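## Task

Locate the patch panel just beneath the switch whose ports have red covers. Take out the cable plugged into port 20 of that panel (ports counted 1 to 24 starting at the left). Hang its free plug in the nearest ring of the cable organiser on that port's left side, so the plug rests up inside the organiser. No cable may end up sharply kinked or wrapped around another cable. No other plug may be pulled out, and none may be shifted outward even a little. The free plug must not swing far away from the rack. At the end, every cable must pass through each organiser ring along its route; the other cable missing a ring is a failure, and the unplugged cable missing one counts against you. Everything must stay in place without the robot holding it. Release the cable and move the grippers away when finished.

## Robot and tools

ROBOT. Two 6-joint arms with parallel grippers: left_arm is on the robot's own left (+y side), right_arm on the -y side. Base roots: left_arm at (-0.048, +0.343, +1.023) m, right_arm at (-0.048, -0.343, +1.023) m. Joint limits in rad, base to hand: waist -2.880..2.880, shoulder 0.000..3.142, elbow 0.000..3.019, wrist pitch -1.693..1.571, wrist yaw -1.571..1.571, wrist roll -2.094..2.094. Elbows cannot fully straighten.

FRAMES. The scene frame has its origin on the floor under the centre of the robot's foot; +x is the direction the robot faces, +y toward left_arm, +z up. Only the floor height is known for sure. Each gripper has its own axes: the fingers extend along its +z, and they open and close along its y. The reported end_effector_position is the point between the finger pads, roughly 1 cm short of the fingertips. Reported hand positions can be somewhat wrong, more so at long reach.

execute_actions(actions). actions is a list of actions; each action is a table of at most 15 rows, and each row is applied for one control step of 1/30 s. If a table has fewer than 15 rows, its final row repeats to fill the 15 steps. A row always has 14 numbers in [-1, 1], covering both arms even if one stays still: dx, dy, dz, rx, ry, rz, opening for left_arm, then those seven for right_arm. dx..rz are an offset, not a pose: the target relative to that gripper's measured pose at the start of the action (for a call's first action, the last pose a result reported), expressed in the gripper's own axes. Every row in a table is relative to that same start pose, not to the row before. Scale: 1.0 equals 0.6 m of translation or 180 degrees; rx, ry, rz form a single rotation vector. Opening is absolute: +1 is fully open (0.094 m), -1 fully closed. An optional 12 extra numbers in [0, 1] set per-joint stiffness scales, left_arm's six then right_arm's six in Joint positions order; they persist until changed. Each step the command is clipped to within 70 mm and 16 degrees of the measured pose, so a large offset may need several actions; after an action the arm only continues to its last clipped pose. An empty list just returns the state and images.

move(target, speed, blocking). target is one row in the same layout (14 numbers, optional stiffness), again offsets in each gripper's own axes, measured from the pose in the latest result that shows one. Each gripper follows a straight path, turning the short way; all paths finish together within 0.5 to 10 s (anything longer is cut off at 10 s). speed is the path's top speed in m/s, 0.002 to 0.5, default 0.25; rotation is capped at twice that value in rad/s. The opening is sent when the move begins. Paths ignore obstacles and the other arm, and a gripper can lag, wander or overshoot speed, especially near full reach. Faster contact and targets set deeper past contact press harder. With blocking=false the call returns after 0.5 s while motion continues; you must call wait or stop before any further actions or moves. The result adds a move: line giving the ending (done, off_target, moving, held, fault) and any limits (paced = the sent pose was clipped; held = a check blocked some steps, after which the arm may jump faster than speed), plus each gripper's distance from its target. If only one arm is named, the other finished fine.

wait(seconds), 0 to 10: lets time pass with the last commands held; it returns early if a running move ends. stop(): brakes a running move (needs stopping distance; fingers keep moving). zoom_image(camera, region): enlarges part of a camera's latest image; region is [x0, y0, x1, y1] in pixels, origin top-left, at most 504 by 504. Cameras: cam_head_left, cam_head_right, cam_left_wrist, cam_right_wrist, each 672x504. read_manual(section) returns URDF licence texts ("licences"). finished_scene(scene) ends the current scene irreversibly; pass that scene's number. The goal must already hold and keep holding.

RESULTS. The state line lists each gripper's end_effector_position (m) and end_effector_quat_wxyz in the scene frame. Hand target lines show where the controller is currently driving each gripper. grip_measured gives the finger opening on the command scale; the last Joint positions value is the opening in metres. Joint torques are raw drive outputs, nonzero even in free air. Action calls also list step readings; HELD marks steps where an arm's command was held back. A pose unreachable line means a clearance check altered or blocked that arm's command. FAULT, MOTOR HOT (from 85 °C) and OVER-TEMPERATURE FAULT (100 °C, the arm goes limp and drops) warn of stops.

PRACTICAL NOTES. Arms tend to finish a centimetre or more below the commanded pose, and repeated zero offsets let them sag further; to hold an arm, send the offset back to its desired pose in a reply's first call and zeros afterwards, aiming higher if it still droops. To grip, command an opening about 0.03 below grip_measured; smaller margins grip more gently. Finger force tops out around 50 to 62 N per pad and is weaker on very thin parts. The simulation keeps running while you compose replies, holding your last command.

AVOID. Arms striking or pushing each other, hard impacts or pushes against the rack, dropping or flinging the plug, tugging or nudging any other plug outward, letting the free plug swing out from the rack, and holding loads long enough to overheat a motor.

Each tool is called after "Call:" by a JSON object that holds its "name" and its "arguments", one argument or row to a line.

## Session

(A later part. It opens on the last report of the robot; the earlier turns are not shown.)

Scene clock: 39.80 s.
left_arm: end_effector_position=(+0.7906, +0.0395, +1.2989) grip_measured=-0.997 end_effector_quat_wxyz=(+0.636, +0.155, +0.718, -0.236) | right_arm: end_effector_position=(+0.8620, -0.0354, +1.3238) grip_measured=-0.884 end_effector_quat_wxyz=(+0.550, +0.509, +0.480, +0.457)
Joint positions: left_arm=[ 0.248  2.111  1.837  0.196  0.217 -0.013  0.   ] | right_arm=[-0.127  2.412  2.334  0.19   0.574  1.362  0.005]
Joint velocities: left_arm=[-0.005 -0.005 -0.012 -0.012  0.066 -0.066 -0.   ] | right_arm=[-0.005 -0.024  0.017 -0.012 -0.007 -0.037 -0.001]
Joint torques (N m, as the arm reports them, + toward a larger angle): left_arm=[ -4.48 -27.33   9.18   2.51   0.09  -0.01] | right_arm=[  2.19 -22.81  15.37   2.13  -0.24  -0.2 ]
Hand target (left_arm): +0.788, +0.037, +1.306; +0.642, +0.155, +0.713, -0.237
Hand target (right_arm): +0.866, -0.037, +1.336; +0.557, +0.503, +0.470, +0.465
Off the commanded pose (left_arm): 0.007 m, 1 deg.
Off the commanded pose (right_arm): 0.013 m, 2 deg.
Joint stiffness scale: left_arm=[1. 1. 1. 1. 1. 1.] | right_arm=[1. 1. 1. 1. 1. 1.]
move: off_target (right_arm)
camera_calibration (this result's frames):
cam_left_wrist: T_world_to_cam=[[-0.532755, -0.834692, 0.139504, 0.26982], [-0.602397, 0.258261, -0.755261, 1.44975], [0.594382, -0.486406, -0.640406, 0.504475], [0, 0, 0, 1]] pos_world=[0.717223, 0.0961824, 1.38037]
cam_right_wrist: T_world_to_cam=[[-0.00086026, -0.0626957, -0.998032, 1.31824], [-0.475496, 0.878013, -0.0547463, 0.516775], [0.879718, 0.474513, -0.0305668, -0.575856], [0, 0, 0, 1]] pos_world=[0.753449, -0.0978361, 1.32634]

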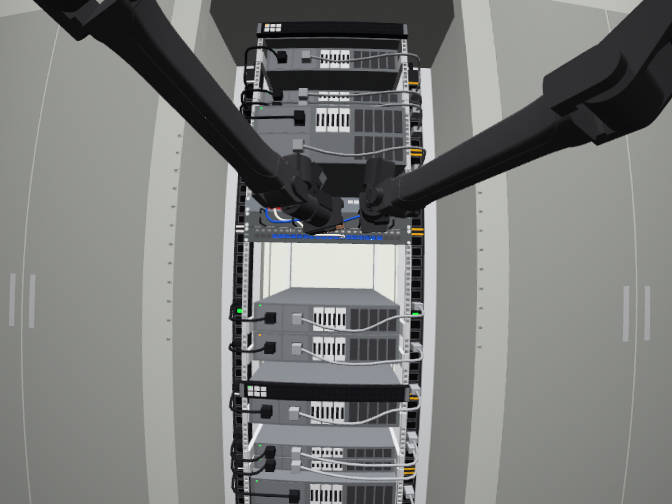

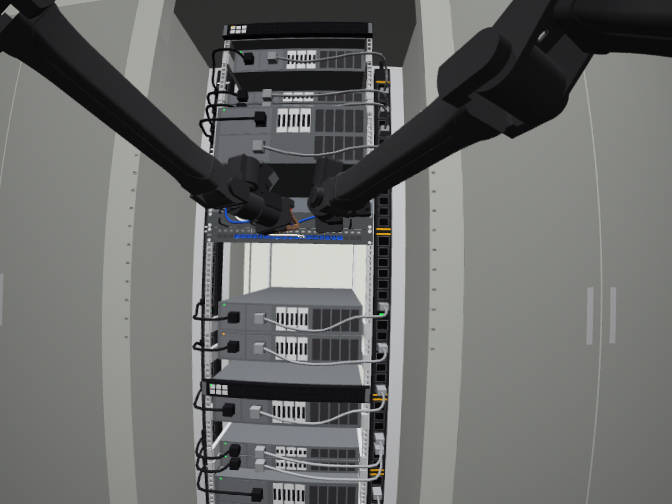

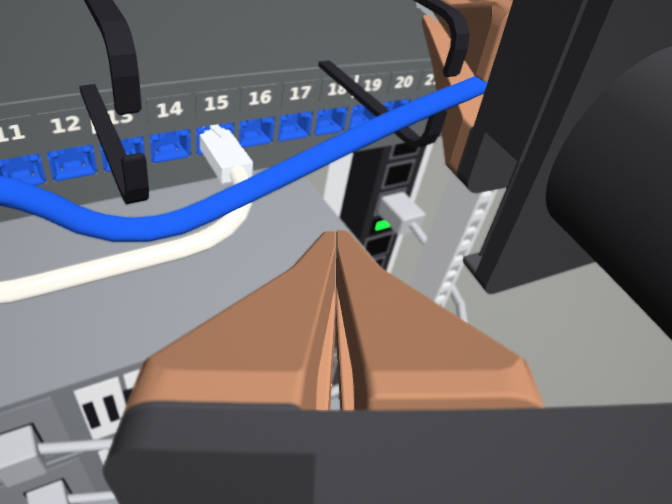

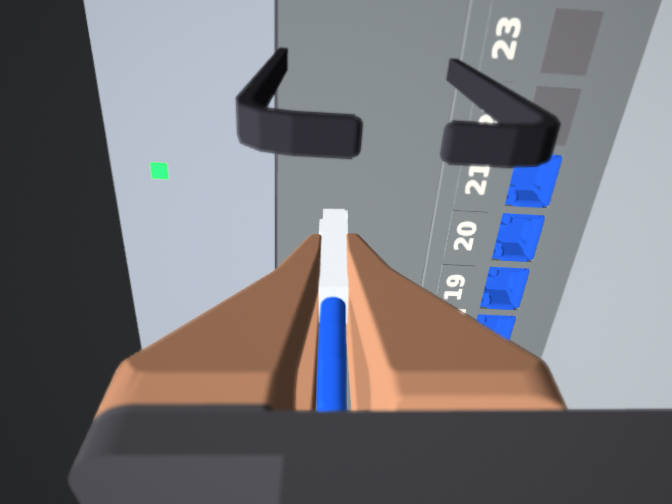

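Advance forward, slightly up.

Call:
{"name": "move", "arguments": {
  "target": [-0.025,0.02,0.085,0,0,0,-1,0,0.02,0.01,-0.01,0,0,-0.92],
  "speed": 0.025
}}

Scene clock: 42.47 s.
left_arm: end_effector_position=(+0.8306, +0.0253, +1.2976) grip_measured=-0.997 end_effector_quat_wxyz=(+0.628, +0.156, +0.726, -0.235) | right_arm: end_effector_position=(+0.8621, -0.0348, +1.3239) grip_measured=-0.884 end_effector_quat_wxyz=(+0.550, +0.507, +0.482, +0.456)
Joint positions: left_arm=[ 0.248  2.236  2.067  0.067  0.217 -0.013  0.   ] | right_arm=[-0.127  2.412  2.334  0.19   0.571  1.356  0.005]
Joint velocities: left_arm=[-0.005  0.015  0.002  0.002 -0.007 -0.022 -0.001] | right_arm=[-0.015  0.005  0.007 -0.007 -0.081 -0.007  0.001]
Joint torques (N m, as the arm reports them, + toward a larger angle): left_arm=[ -3.71 -26.16  14.8    1.59   0.27   0.  ] | right_arm=[  2.12 -22.96  15.41   2.14  -0.26  -0.2 ]
Hand target (left_arm): +0.840, +0.024, +1.307; +0.637, +0.155, +0.718, -0.236
Hand target (right_arm): +0.866, -0.036, +1.336; +0.557, +0.500, +0.473, +0.464
Off the commanded pose (left_arm): 0.015 m, 1 deg.
Off the commanded pose (right_arm): 0.013 m, 2 deg.
Joint stiffness scale: left_arm=[1. 1. 1. 1. 1. 1.] | right_arm=[1. 1. 1. 1. 1. 1.]
move: off_target (left_arm, right_arm)
camera_calibration (this result's frames):
cam_left_wrist: T_world_to_cam=[[-0.53174, -0.83444, 0.144787, 0.271731], [-0.618303, 0.265664, -0.739678, 1.46936], [0.578752, -0.482838, -0.657201, 0.507568], [0, 0, 0, 1]] pos_world=[0.759242, 0.0814605, 1.38108]
cam_right_wrist: T_world_to_cam=[[-0.000794636, -0.0681204, -0.997677, 1.31765], [-0.478382, 0.876138, -0.0594408, 0.52494], [0.878152, 0.477223, -0.0332837, -0.571147], [0, 0, 0, 1]] pos_world=[0.753722, -0.0975973, 1.32678]

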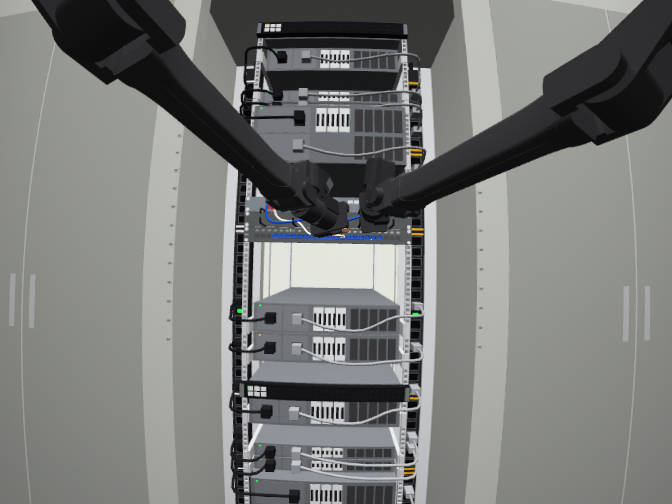

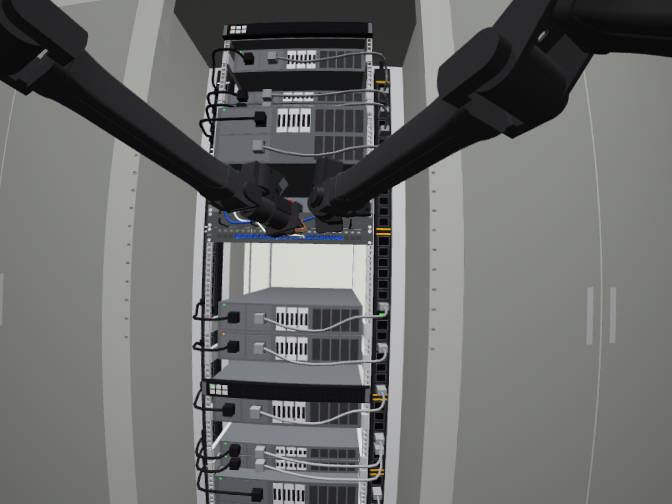

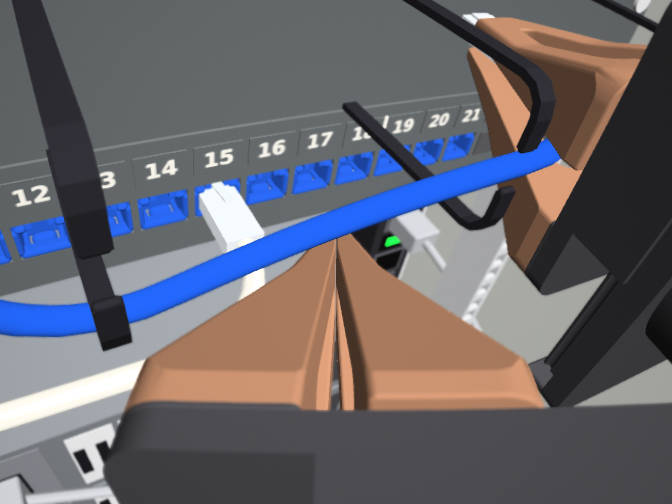

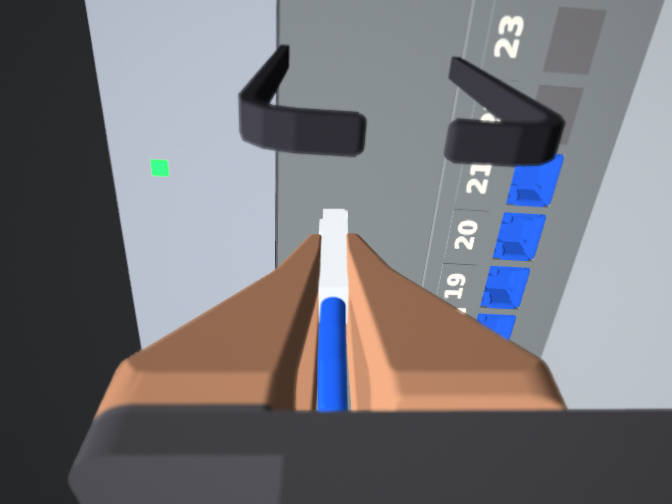

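Call:
{"name": "move", "arguments": {
  "target": [-0.03,0.02,0.04,0,0,0,-1,0,0.01,0.01,0,0,0,-0.86],
  "speed": 0.02
}}

Call:
{"name": "move", "arguments": {
  "target": [-0.015,0,0.01,0,0,0,-1,0,0,0,0,0,0,-0.6],
  "speed": 0.02
}}

Scene clock: 44.70 s.
left_arm: end_effector_position=(+0.8465, +0.0184, +1.2967) grip_measured=-0.997 end_effector_quat_wxyz=(+0.615, +0.159, +0.735, -0.237) | right_arm: end_effector_position=(+0.8622, -0.0344, +1.3208) grip_measured=-0.855 end_effector_quat_wxyz=(+0.548, +0.507, +0.487, +0.452)
Joint positions: left_arm=[ 0.248  2.296  2.195 -0.032  0.224 -0.013  0.   ] | right_arm=[-0.127  2.412  2.334  0.176  0.571  1.356  0.007]
Joint velocities: left_arm=[-0.015  0.005  0.017 -0.007  0.095  0.022  0.   ] | right_arm=[-0.005 -0.005  0.007 -0.002  0.007 -0.007 -0.   ]
Joint torques (N m, as the arm reports them, + toward a larger angle): left_arm=[ -3.18 -27.24  15.31   1.87   0.31   0.02] | right_arm=[  2.12 -22.95  15.7    1.21  -0.15  -0.06]
Hand target (left_arm): +0.858, +0.025, +1.310; +0.628, +0.156, +0.725, -0.235
Hand target (right_arm): +0.867, -0.036, +1.330; +0.550, +0.506, +0.482, +0.456
Off the commanded pose (left_arm): 0.020 m, 2 deg.
Off the commanded pose (right_arm): 0.011 m, 1 deg.
Joint stiffness scale: left_arm=[1. 1. 1. 1. 1. 1.] | right_arm=[1. 1. 1. 1. 1. 1.]
move: off_target (left_arm, right_arm)
camera_calibration (this result's frames):
cam_left_wrist: T_world_to_cam=[[-0.5355, -0.83059, 0.15284, 0.26724], [-0.637524, 0.278869, -0.718189, 1.46849], [0.553898, -0.482029, -0.678855, 0.543631], [0, 0, 0, 1]] pos_world=[0.778191, 0.0744956, 1.38286]
cam_right_wrist: T_world_to_cam=[[-0.013267, -0.0747166, -0.997117, 1.32442], [-0.480493, 0.875, -0.0591729, 0.525858], [0.876898, 0.478323, -0.0475094, -0.551629], [0, 0, 0, 1]] pos_world=[0.753965, -0.0973132, 1.32551]

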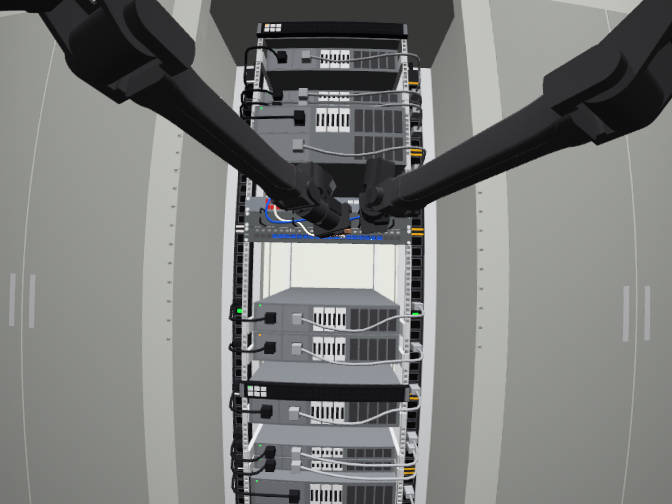

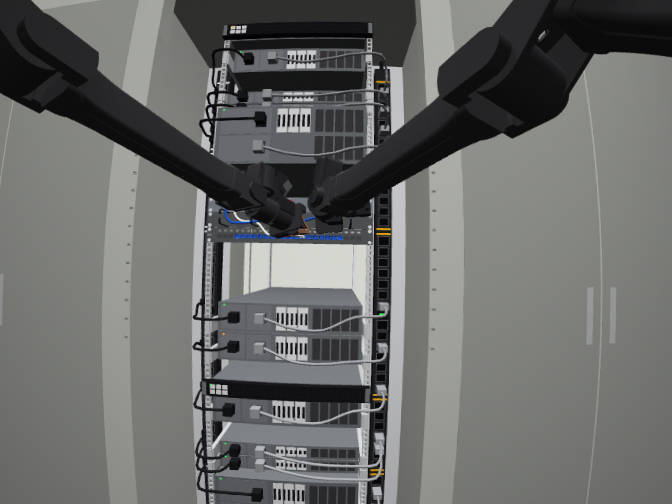

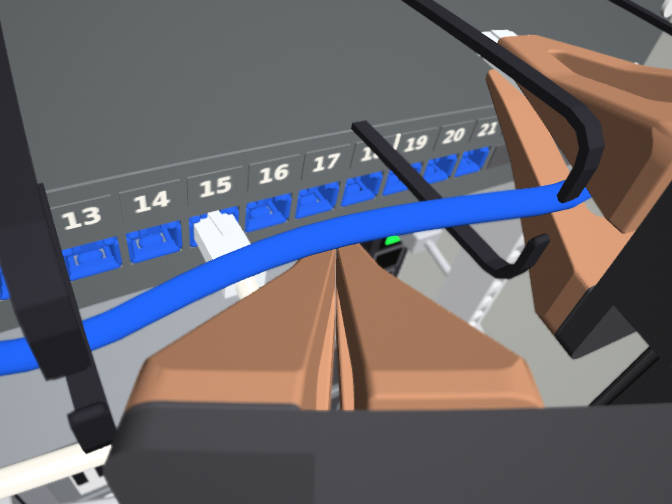

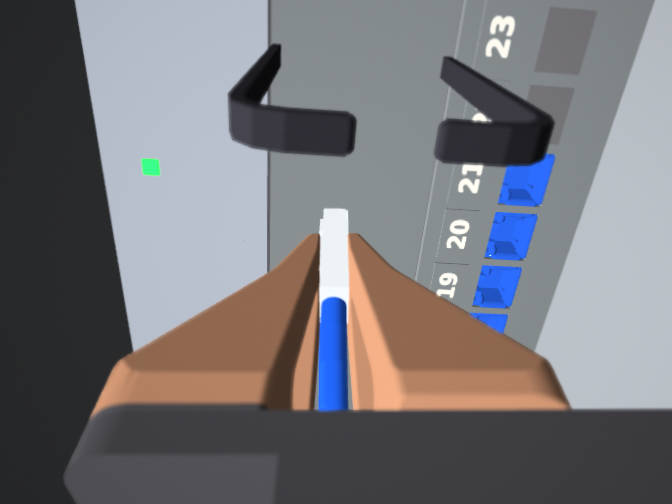

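Scene clock: 45.47 s.
left_arm: end_effector_position=(+0.8451, +0.0181, +1.2902) grip_measured=-0.997 end_effector_quat_wxyz=(+0.604, +0.159, +0.744, -0.237) | right_arm: end_effector_position=(+0.8620, -0.0348, +1.3219) grip_measured=-0.602 end_effector_quat_wxyz=(+0.549, +0.508, +0.487, +0.452)
Joint positions: left_arm=[ 0.248  2.296  2.195 -0.06   0.224 -0.013  0.   ] | right_arm=[-0.127  2.41   2.334  0.176  0.572  1.356  0.019]
Joint velocities: left_arm=[-0.005 -0.005 -0.017 -0.002  0.037  0.007 -0.001] | right_arm=[-0.015 -0.024  0.007 -0.012 -0.037 -0.066  0.   ]
Joint torques (N m, as the arm reports them, + toward a larger angle): left_arm=[ -4.27 -27.55  14.61   1.59   0.17   0.  ] | right_arm=[  2.33 -23.86  11.6    1.77  -0.09  -0.07]
Hand target (left_arm): +0.852, +0.016, +1.304; +0.615, +0.158, +0.735, -0.237
Hand target (right_arm): +0.862, -0.034, +1.321; +0.548, +0.507, +0.487, +0.452
Off the commanded pose (left_arm): 0.017 m, 2 deg.
Off the commanded pose (right_arm): 0.001 m, 0 deg.
Joint stiffness scale: left_arm=[1. 1. 1. 1. 1. 1.] | right_arm=[1. 1. 1. 1. 1. 1.]
move: off_target (left_arm)
camera_calibration (this result's frames):
cam_left_wrist: T_world_to_cam=[[-0.533952, -0.830415, 0.159076, 0.257931], [-0.654932, 0.28722, -0.698977, 1.45283], [0.534752, -0.477404, -0.697227, 0.579626], [0, 0, 0, 1]] pos_world=[0.779273, 0.0736224, 1.3786]
cam_right_wrist: T_world_to_cam=[[-0.0125797, -0.0741521, -0.997168, 1.32489], [-0.479011, 0.875818, -0.0590852, 0.524873], [0.877719, 0.476911, -0.0465372, -0.553262], [0, 0, 0, 1]] pos_world=[0.753695, -0.0975935, 1.3264]

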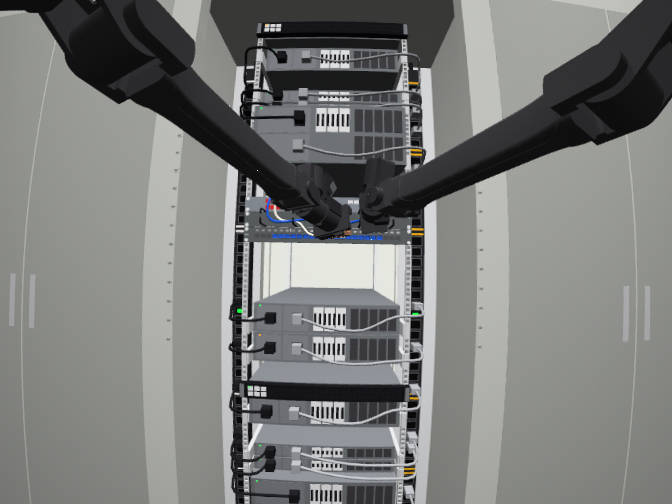

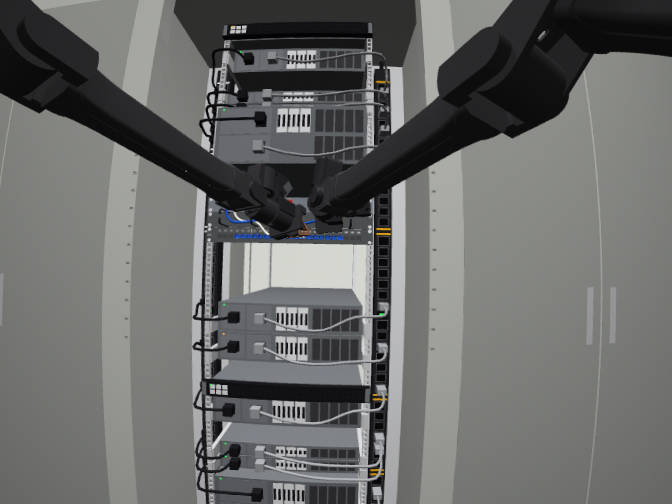

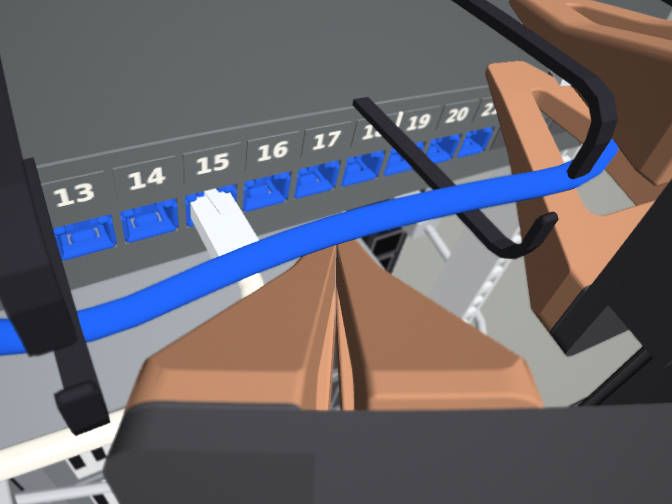

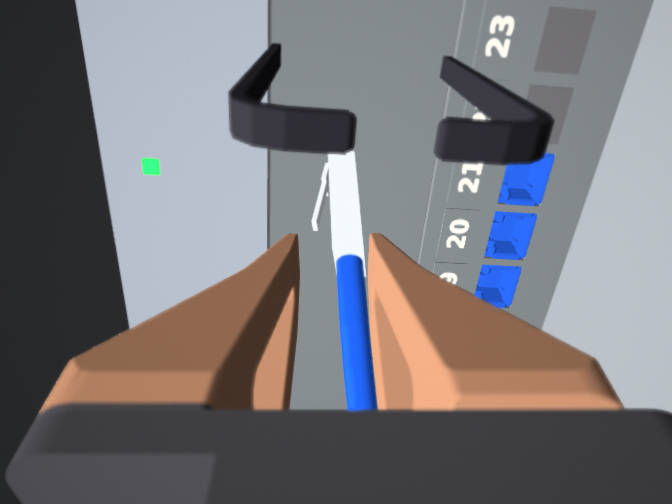

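Call:
{"name": "move", "arguments": {
  "target": [-0.035,0.02,0.045,0,-0.03,0,-1,0,0,0,0,0,0,-0.4],
  "speed": 0.02
}}

Scene clock: 48.30 s.
left_arm: end_effector_position=(+0.8627, +0.0112, +1.2859) grip_measured=-0.997 end_effector_quat_wxyz=(+0.618, +0.155, +0.732, -0.241) | right_arm: end_effector_position=(+0.8620, -0.0348, +1.3219) grip_measured=-0.402 end_effector_quat_wxyz=(+0.549, +0.508, +0.487, +0.452)
Joint positions: left_arm=[ 0.248  2.37   2.294 -0.046  0.225 -0.024  0.   ] | right_arm=[-0.127  2.41   2.334  0.176  0.572  1.356  0.028]
Joint velocities: left_arm=[-0.015 -0.005  0.017 -0.007 -0.022  0.007  0.001] | right_arm=[-0.005 -0.005 -0.007 -0.012  0.051 -0.022 -0.   ]
Joint torques (N m, as the arm reports them, + toward a larger angle): left_arm=[ -3.68 -27.42  15.92   2.67   0.33  -0.08] | right_arm=[  2.38 -23.97  11.59   1.79   0.    -0.07]
Hand target (left_arm): +0.874, +0.016, +1.303; +0.639, +0.148, +0.715, -0.243
Hand target (right_arm): +0.862, -0.035, +1.322; +0.549, +0.508, +0.487, +0.452
Off the commanded pose (left_arm): 0.025 m, 3 deg.
Off the commanded pose (right_arm): 0.000 m, 0 deg.
Joint stiffness scale: left_arm=[1. 1. 1. 1. 1. 1.] | right_arm=[1. 1. 1. 1. 1. 1.]
move: off_target (left_arm)
camera_calibration (this result's frames):
cam_left_wrist: T_world_to_cam=[[-0.535331, -0.829123, 0.161173, 0.260684], [-0.634136, 0.268481, -0.725114, 1.47915], [0.557937, -0.490381, -0.669502, 0.508415], [0, 0, 0, 1]] pos_world=[0.793871, 0.0683328, 1.37092]
cam_right_wrist: T_world_to_cam=[[-0.0125797, -0.0741521, -0.997168, 1.32489], [-0.479011, 0.875818, -0.0590852, 0.524873], [0.877719, 0.476911, -0.0465372, -0.553262], [0, 0, 0, 1]] pos_world=[0.753695, -0.0975935, 1.3264]

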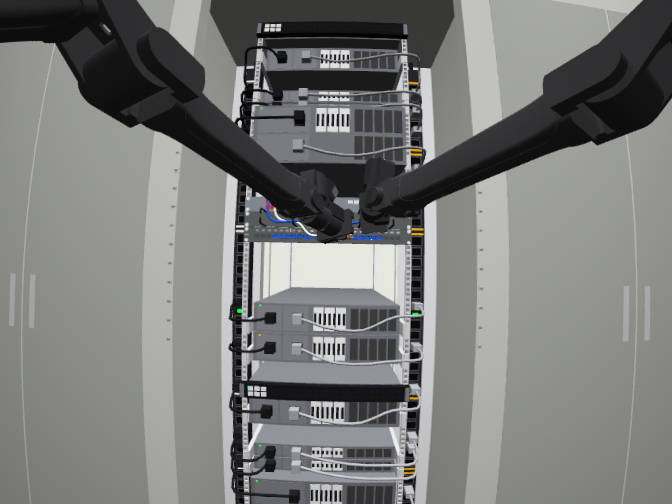

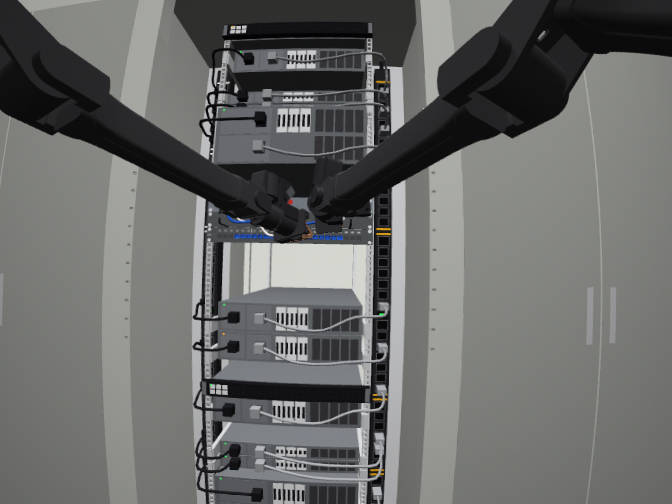

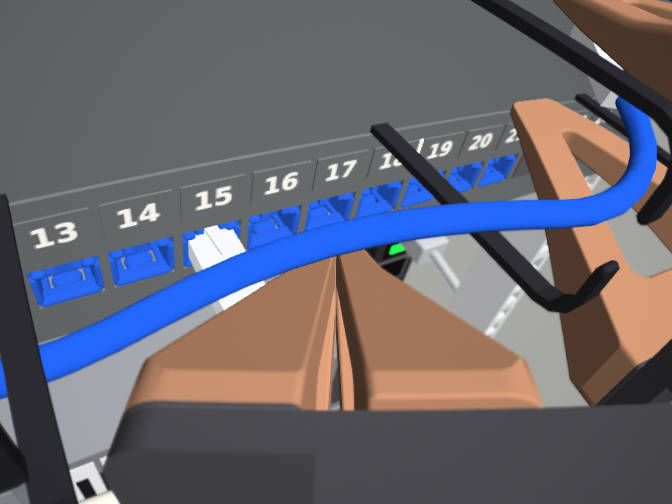

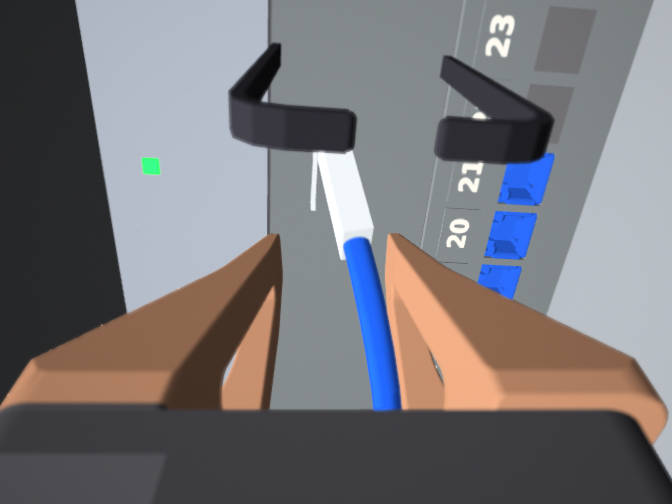

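Inside now. Withdraw right.

Call:
{"name": "move", "arguments": {
  "target": [-0.03,0,0.01,0,-0.02,0,-1,-0.02,0,-0.2,0,0,0,-0.4],
  "speed": 0.05
}}

Scene clock: 51.33 s.
left_arm: end_effector_position=(+0.8632, +0.0116, +1.2881) grip_measured=-0.997 end_effector_quat_wxyz=(+0.620, +0.149, +0.730, -0.245) | right_arm: end_effector_position=(+0.7477, -0.0439, +1.3149) grip_measured=-0.402 end_effector_quat_wxyz=(+0.548, +0.513, +0.487, +0.446)
Joint positions: left_arm=[ 0.248  2.37   2.294 -0.036  0.224 -0.036  0.   ] | right_arm=[-0.066  2.087  1.73   0.447  0.645  1.356  0.028]
Joint velocities: left_arm=[-0.015 -0.005 -0.002 -0.002  0.007  0.037 -0.   ] | right_arm=[-0.015 -0.005 -0.007 -0.012  0.007 -0.022  0.   ]
Joint torques (N m, as the arm reports them, + toward a larger angle): left_arm=[ -4.48 -28.45  13.46   3.41   0.13   0.01] | right_arm=[  3.14 -20.18  10.3    2.26   0.16  -0.15]
Hand target (left_arm): +0.869, +0.010, +1.302; +0.640, +0.147, +0.713, -0.246
Hand target (right_arm): +0.741, -0.035, +1.320; +0.549, +0.508, +0.487, +0.452
Off the commanded pose (left_arm): 0.017 m, 3 deg.
Off the commanded pose (right_arm): 0.014 m, 1 deg.
Joint stiffness scale: left_arm=[1. 1. 1. 1. 1. 1.] | right_arm=[1. 1. 1. 1. 1. 1.]
move: off_target (left_arm, right_arm)
camera_calibration (this result's frames):
cam_left_wrist: T_world_to_cam=[[-0.532182, -0.829309, 0.170378, 0.246388], [-0.633504, 0.256563, -0.729964, 1.48686], [0.561653, -0.496409, -0.661909, 0.496858], [0, 0, 0, 1]] pos_world=[0.793992, 0.0695041, 1.37225]
cam_right_wrist: T_world_to_cam=[[-0.0251972, -0.0726758, -0.997037, 1.32521], [-0.471096, 0.880531, -0.0522779, 0.462965], [0.881722, 0.468383, -0.0564242, -0.439271], [0, 0, 0, 1]] pos_world=[0.638807, -0.105598, 1.3207]

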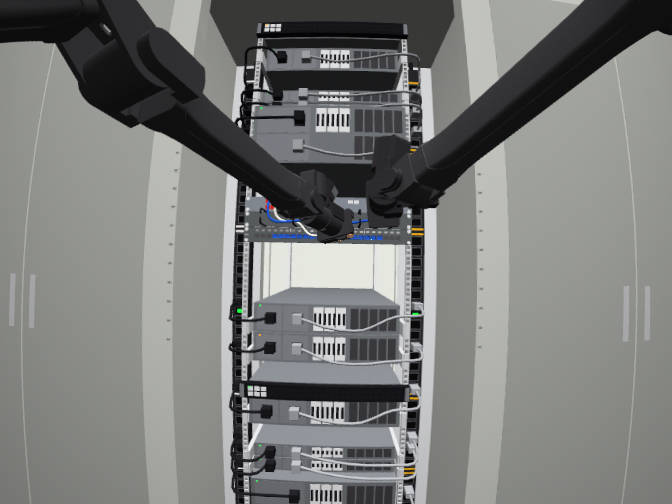

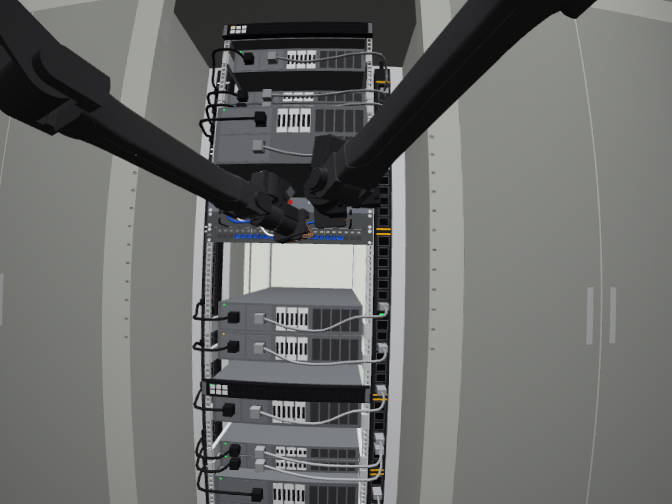

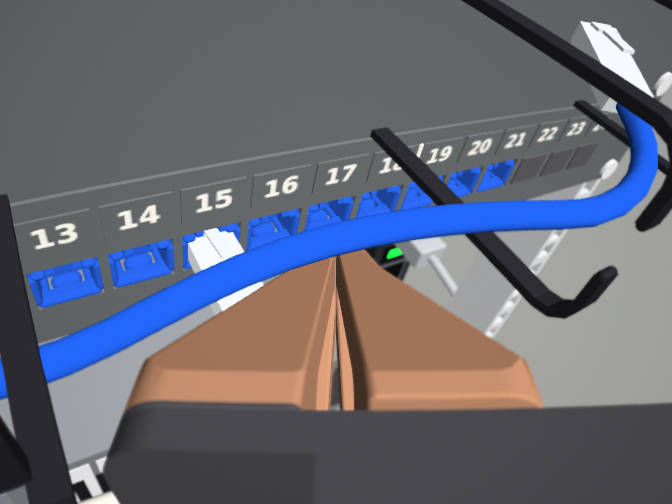

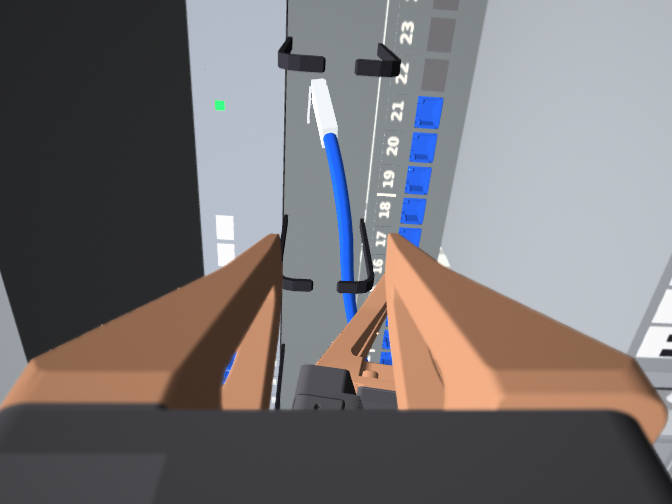

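Behind the lower lip. Withdraw left with upward bias.

Call:
{"name": "move", "arguments": {
  "target": [-0.04,-0.04,-0.25,0,-0.02,0,-1,-0.15,0,-0.1,0,0,0,-0.4],
  "speed": 0.06
}}

Scene clock: 54.50 s.
left_arm: end_effector_position=(+0.7290, +0.0627, +1.3351) grip_measured=-0.997 end_effector_quat_wxyz=(+0.639, +0.150, +0.712, -0.250) | right_arm: end_effector_position=(+0.6748, -0.1133, +1.3180) grip_measured=-0.402 end_effector_quat_wxyz=(+0.545, +0.509, +0.496, +0.445)
Joint positions: left_arm=[ 0.248  1.912  1.598  0.256  0.232 -0.04   0.   ] | right_arm=[-0.108  1.84   1.36   0.554  0.59   1.356  0.028]
Joint velocities: left_arm=[-0.005 -0.005 -0.007 -0.007  0.037  0.022 -0.   ] | right_arm=[-0.005 -0.005 -0.017 -0.002  0.051 -0.037  0.   ]
Joint torques (N m, as the arm reports them, + toward a larger angle): left_arm=[ -1.88 -24.69   8.94   2.47   0.32  -0.09] | right_arm=[  0.18 -17.78   9.95   2.35  -0.16   0.  ]
Hand target (left_arm): +0.731, +0.074, +1.336; +0.643, +0.142, +0.711, -0.249
Hand target (right_arm): +0.677, -0.126, +1.320; +0.548, +0.513, +0.487, +0.446
Off the commanded pose (left_arm): 0.013 m, 1 deg.
Off the commanded pose (right_arm): 0.013 m, 1 deg.
Joint stiffness scale: left_arm=[1. 1. 1. 1. 1. 1.] | right_arm=[1. 1. 1. 1. 1. 1.]
move: off_target (left_arm, right_arm)
camera_calibration (this result's frames):
cam_left_wrist: T_world_to_cam=[[-0.542509, -0.824303, 0.161893, 0.227907], [-0.595597, 0.241523, -0.766114, 1.4446], [0.592409, -0.512047, -0.621981, 0.554014], [0, 0, 0, 1]] pos_world=[0.655839, 0.122641, 1.41442]
cam_right_wrist: T_world_to_cam=[[-0.0348781, -0.0840681, -0.995849, 1.32507], [-0.484798, 0.872786, -0.0566999, 0.504102], [0.87393, 0.480808, -0.0711972, -0.316199], [0, 0, 0, 1]] pos_world=[0.56694, -0.176545, 1.32565]

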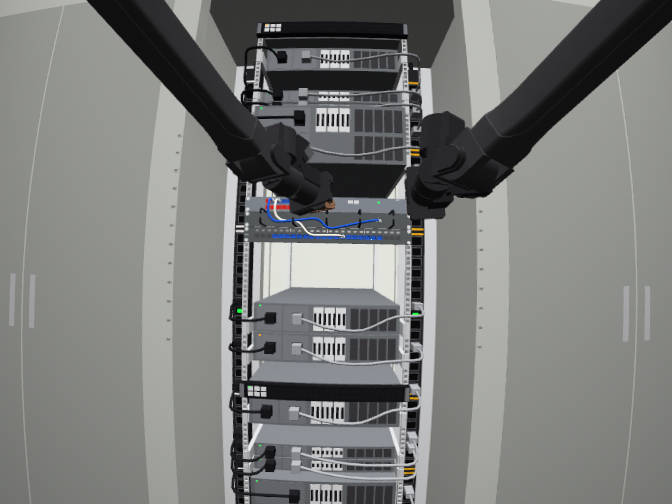

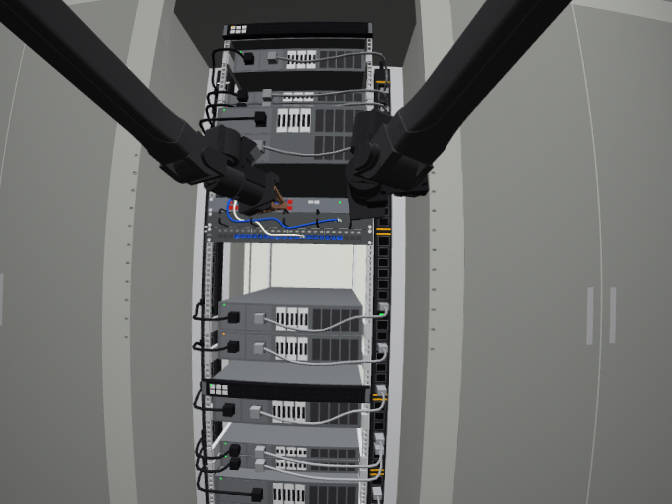

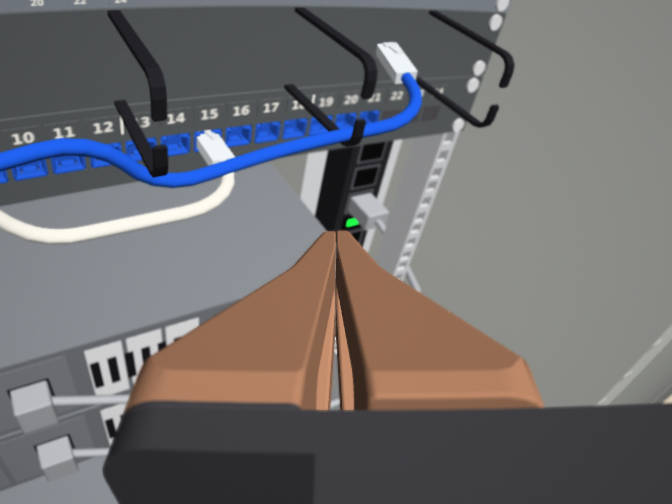

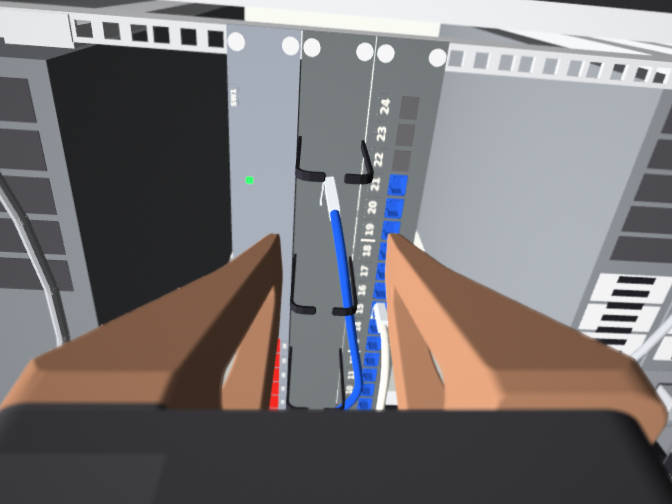

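Call:
{"name": "zoom_image", "arguments": {
  "camera": "cam_head_left",
  "region": [250,190,350,250]
}}

Region (250, 190, 350, 250) of cam_head_left's 672x504 image, scaled by 5.040, with more detail than that image has; it fills the top 302 rows of this view, and the rest is white.

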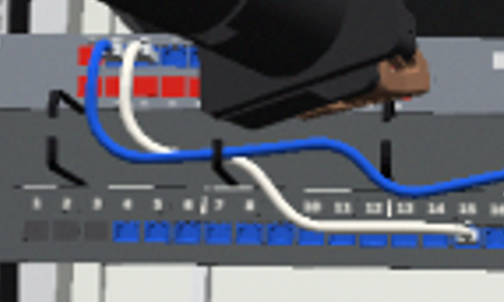

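Call:
{"name": "finished_scene", "arguments": {
  "scene": 2
}}

The scene is finished: the task was done.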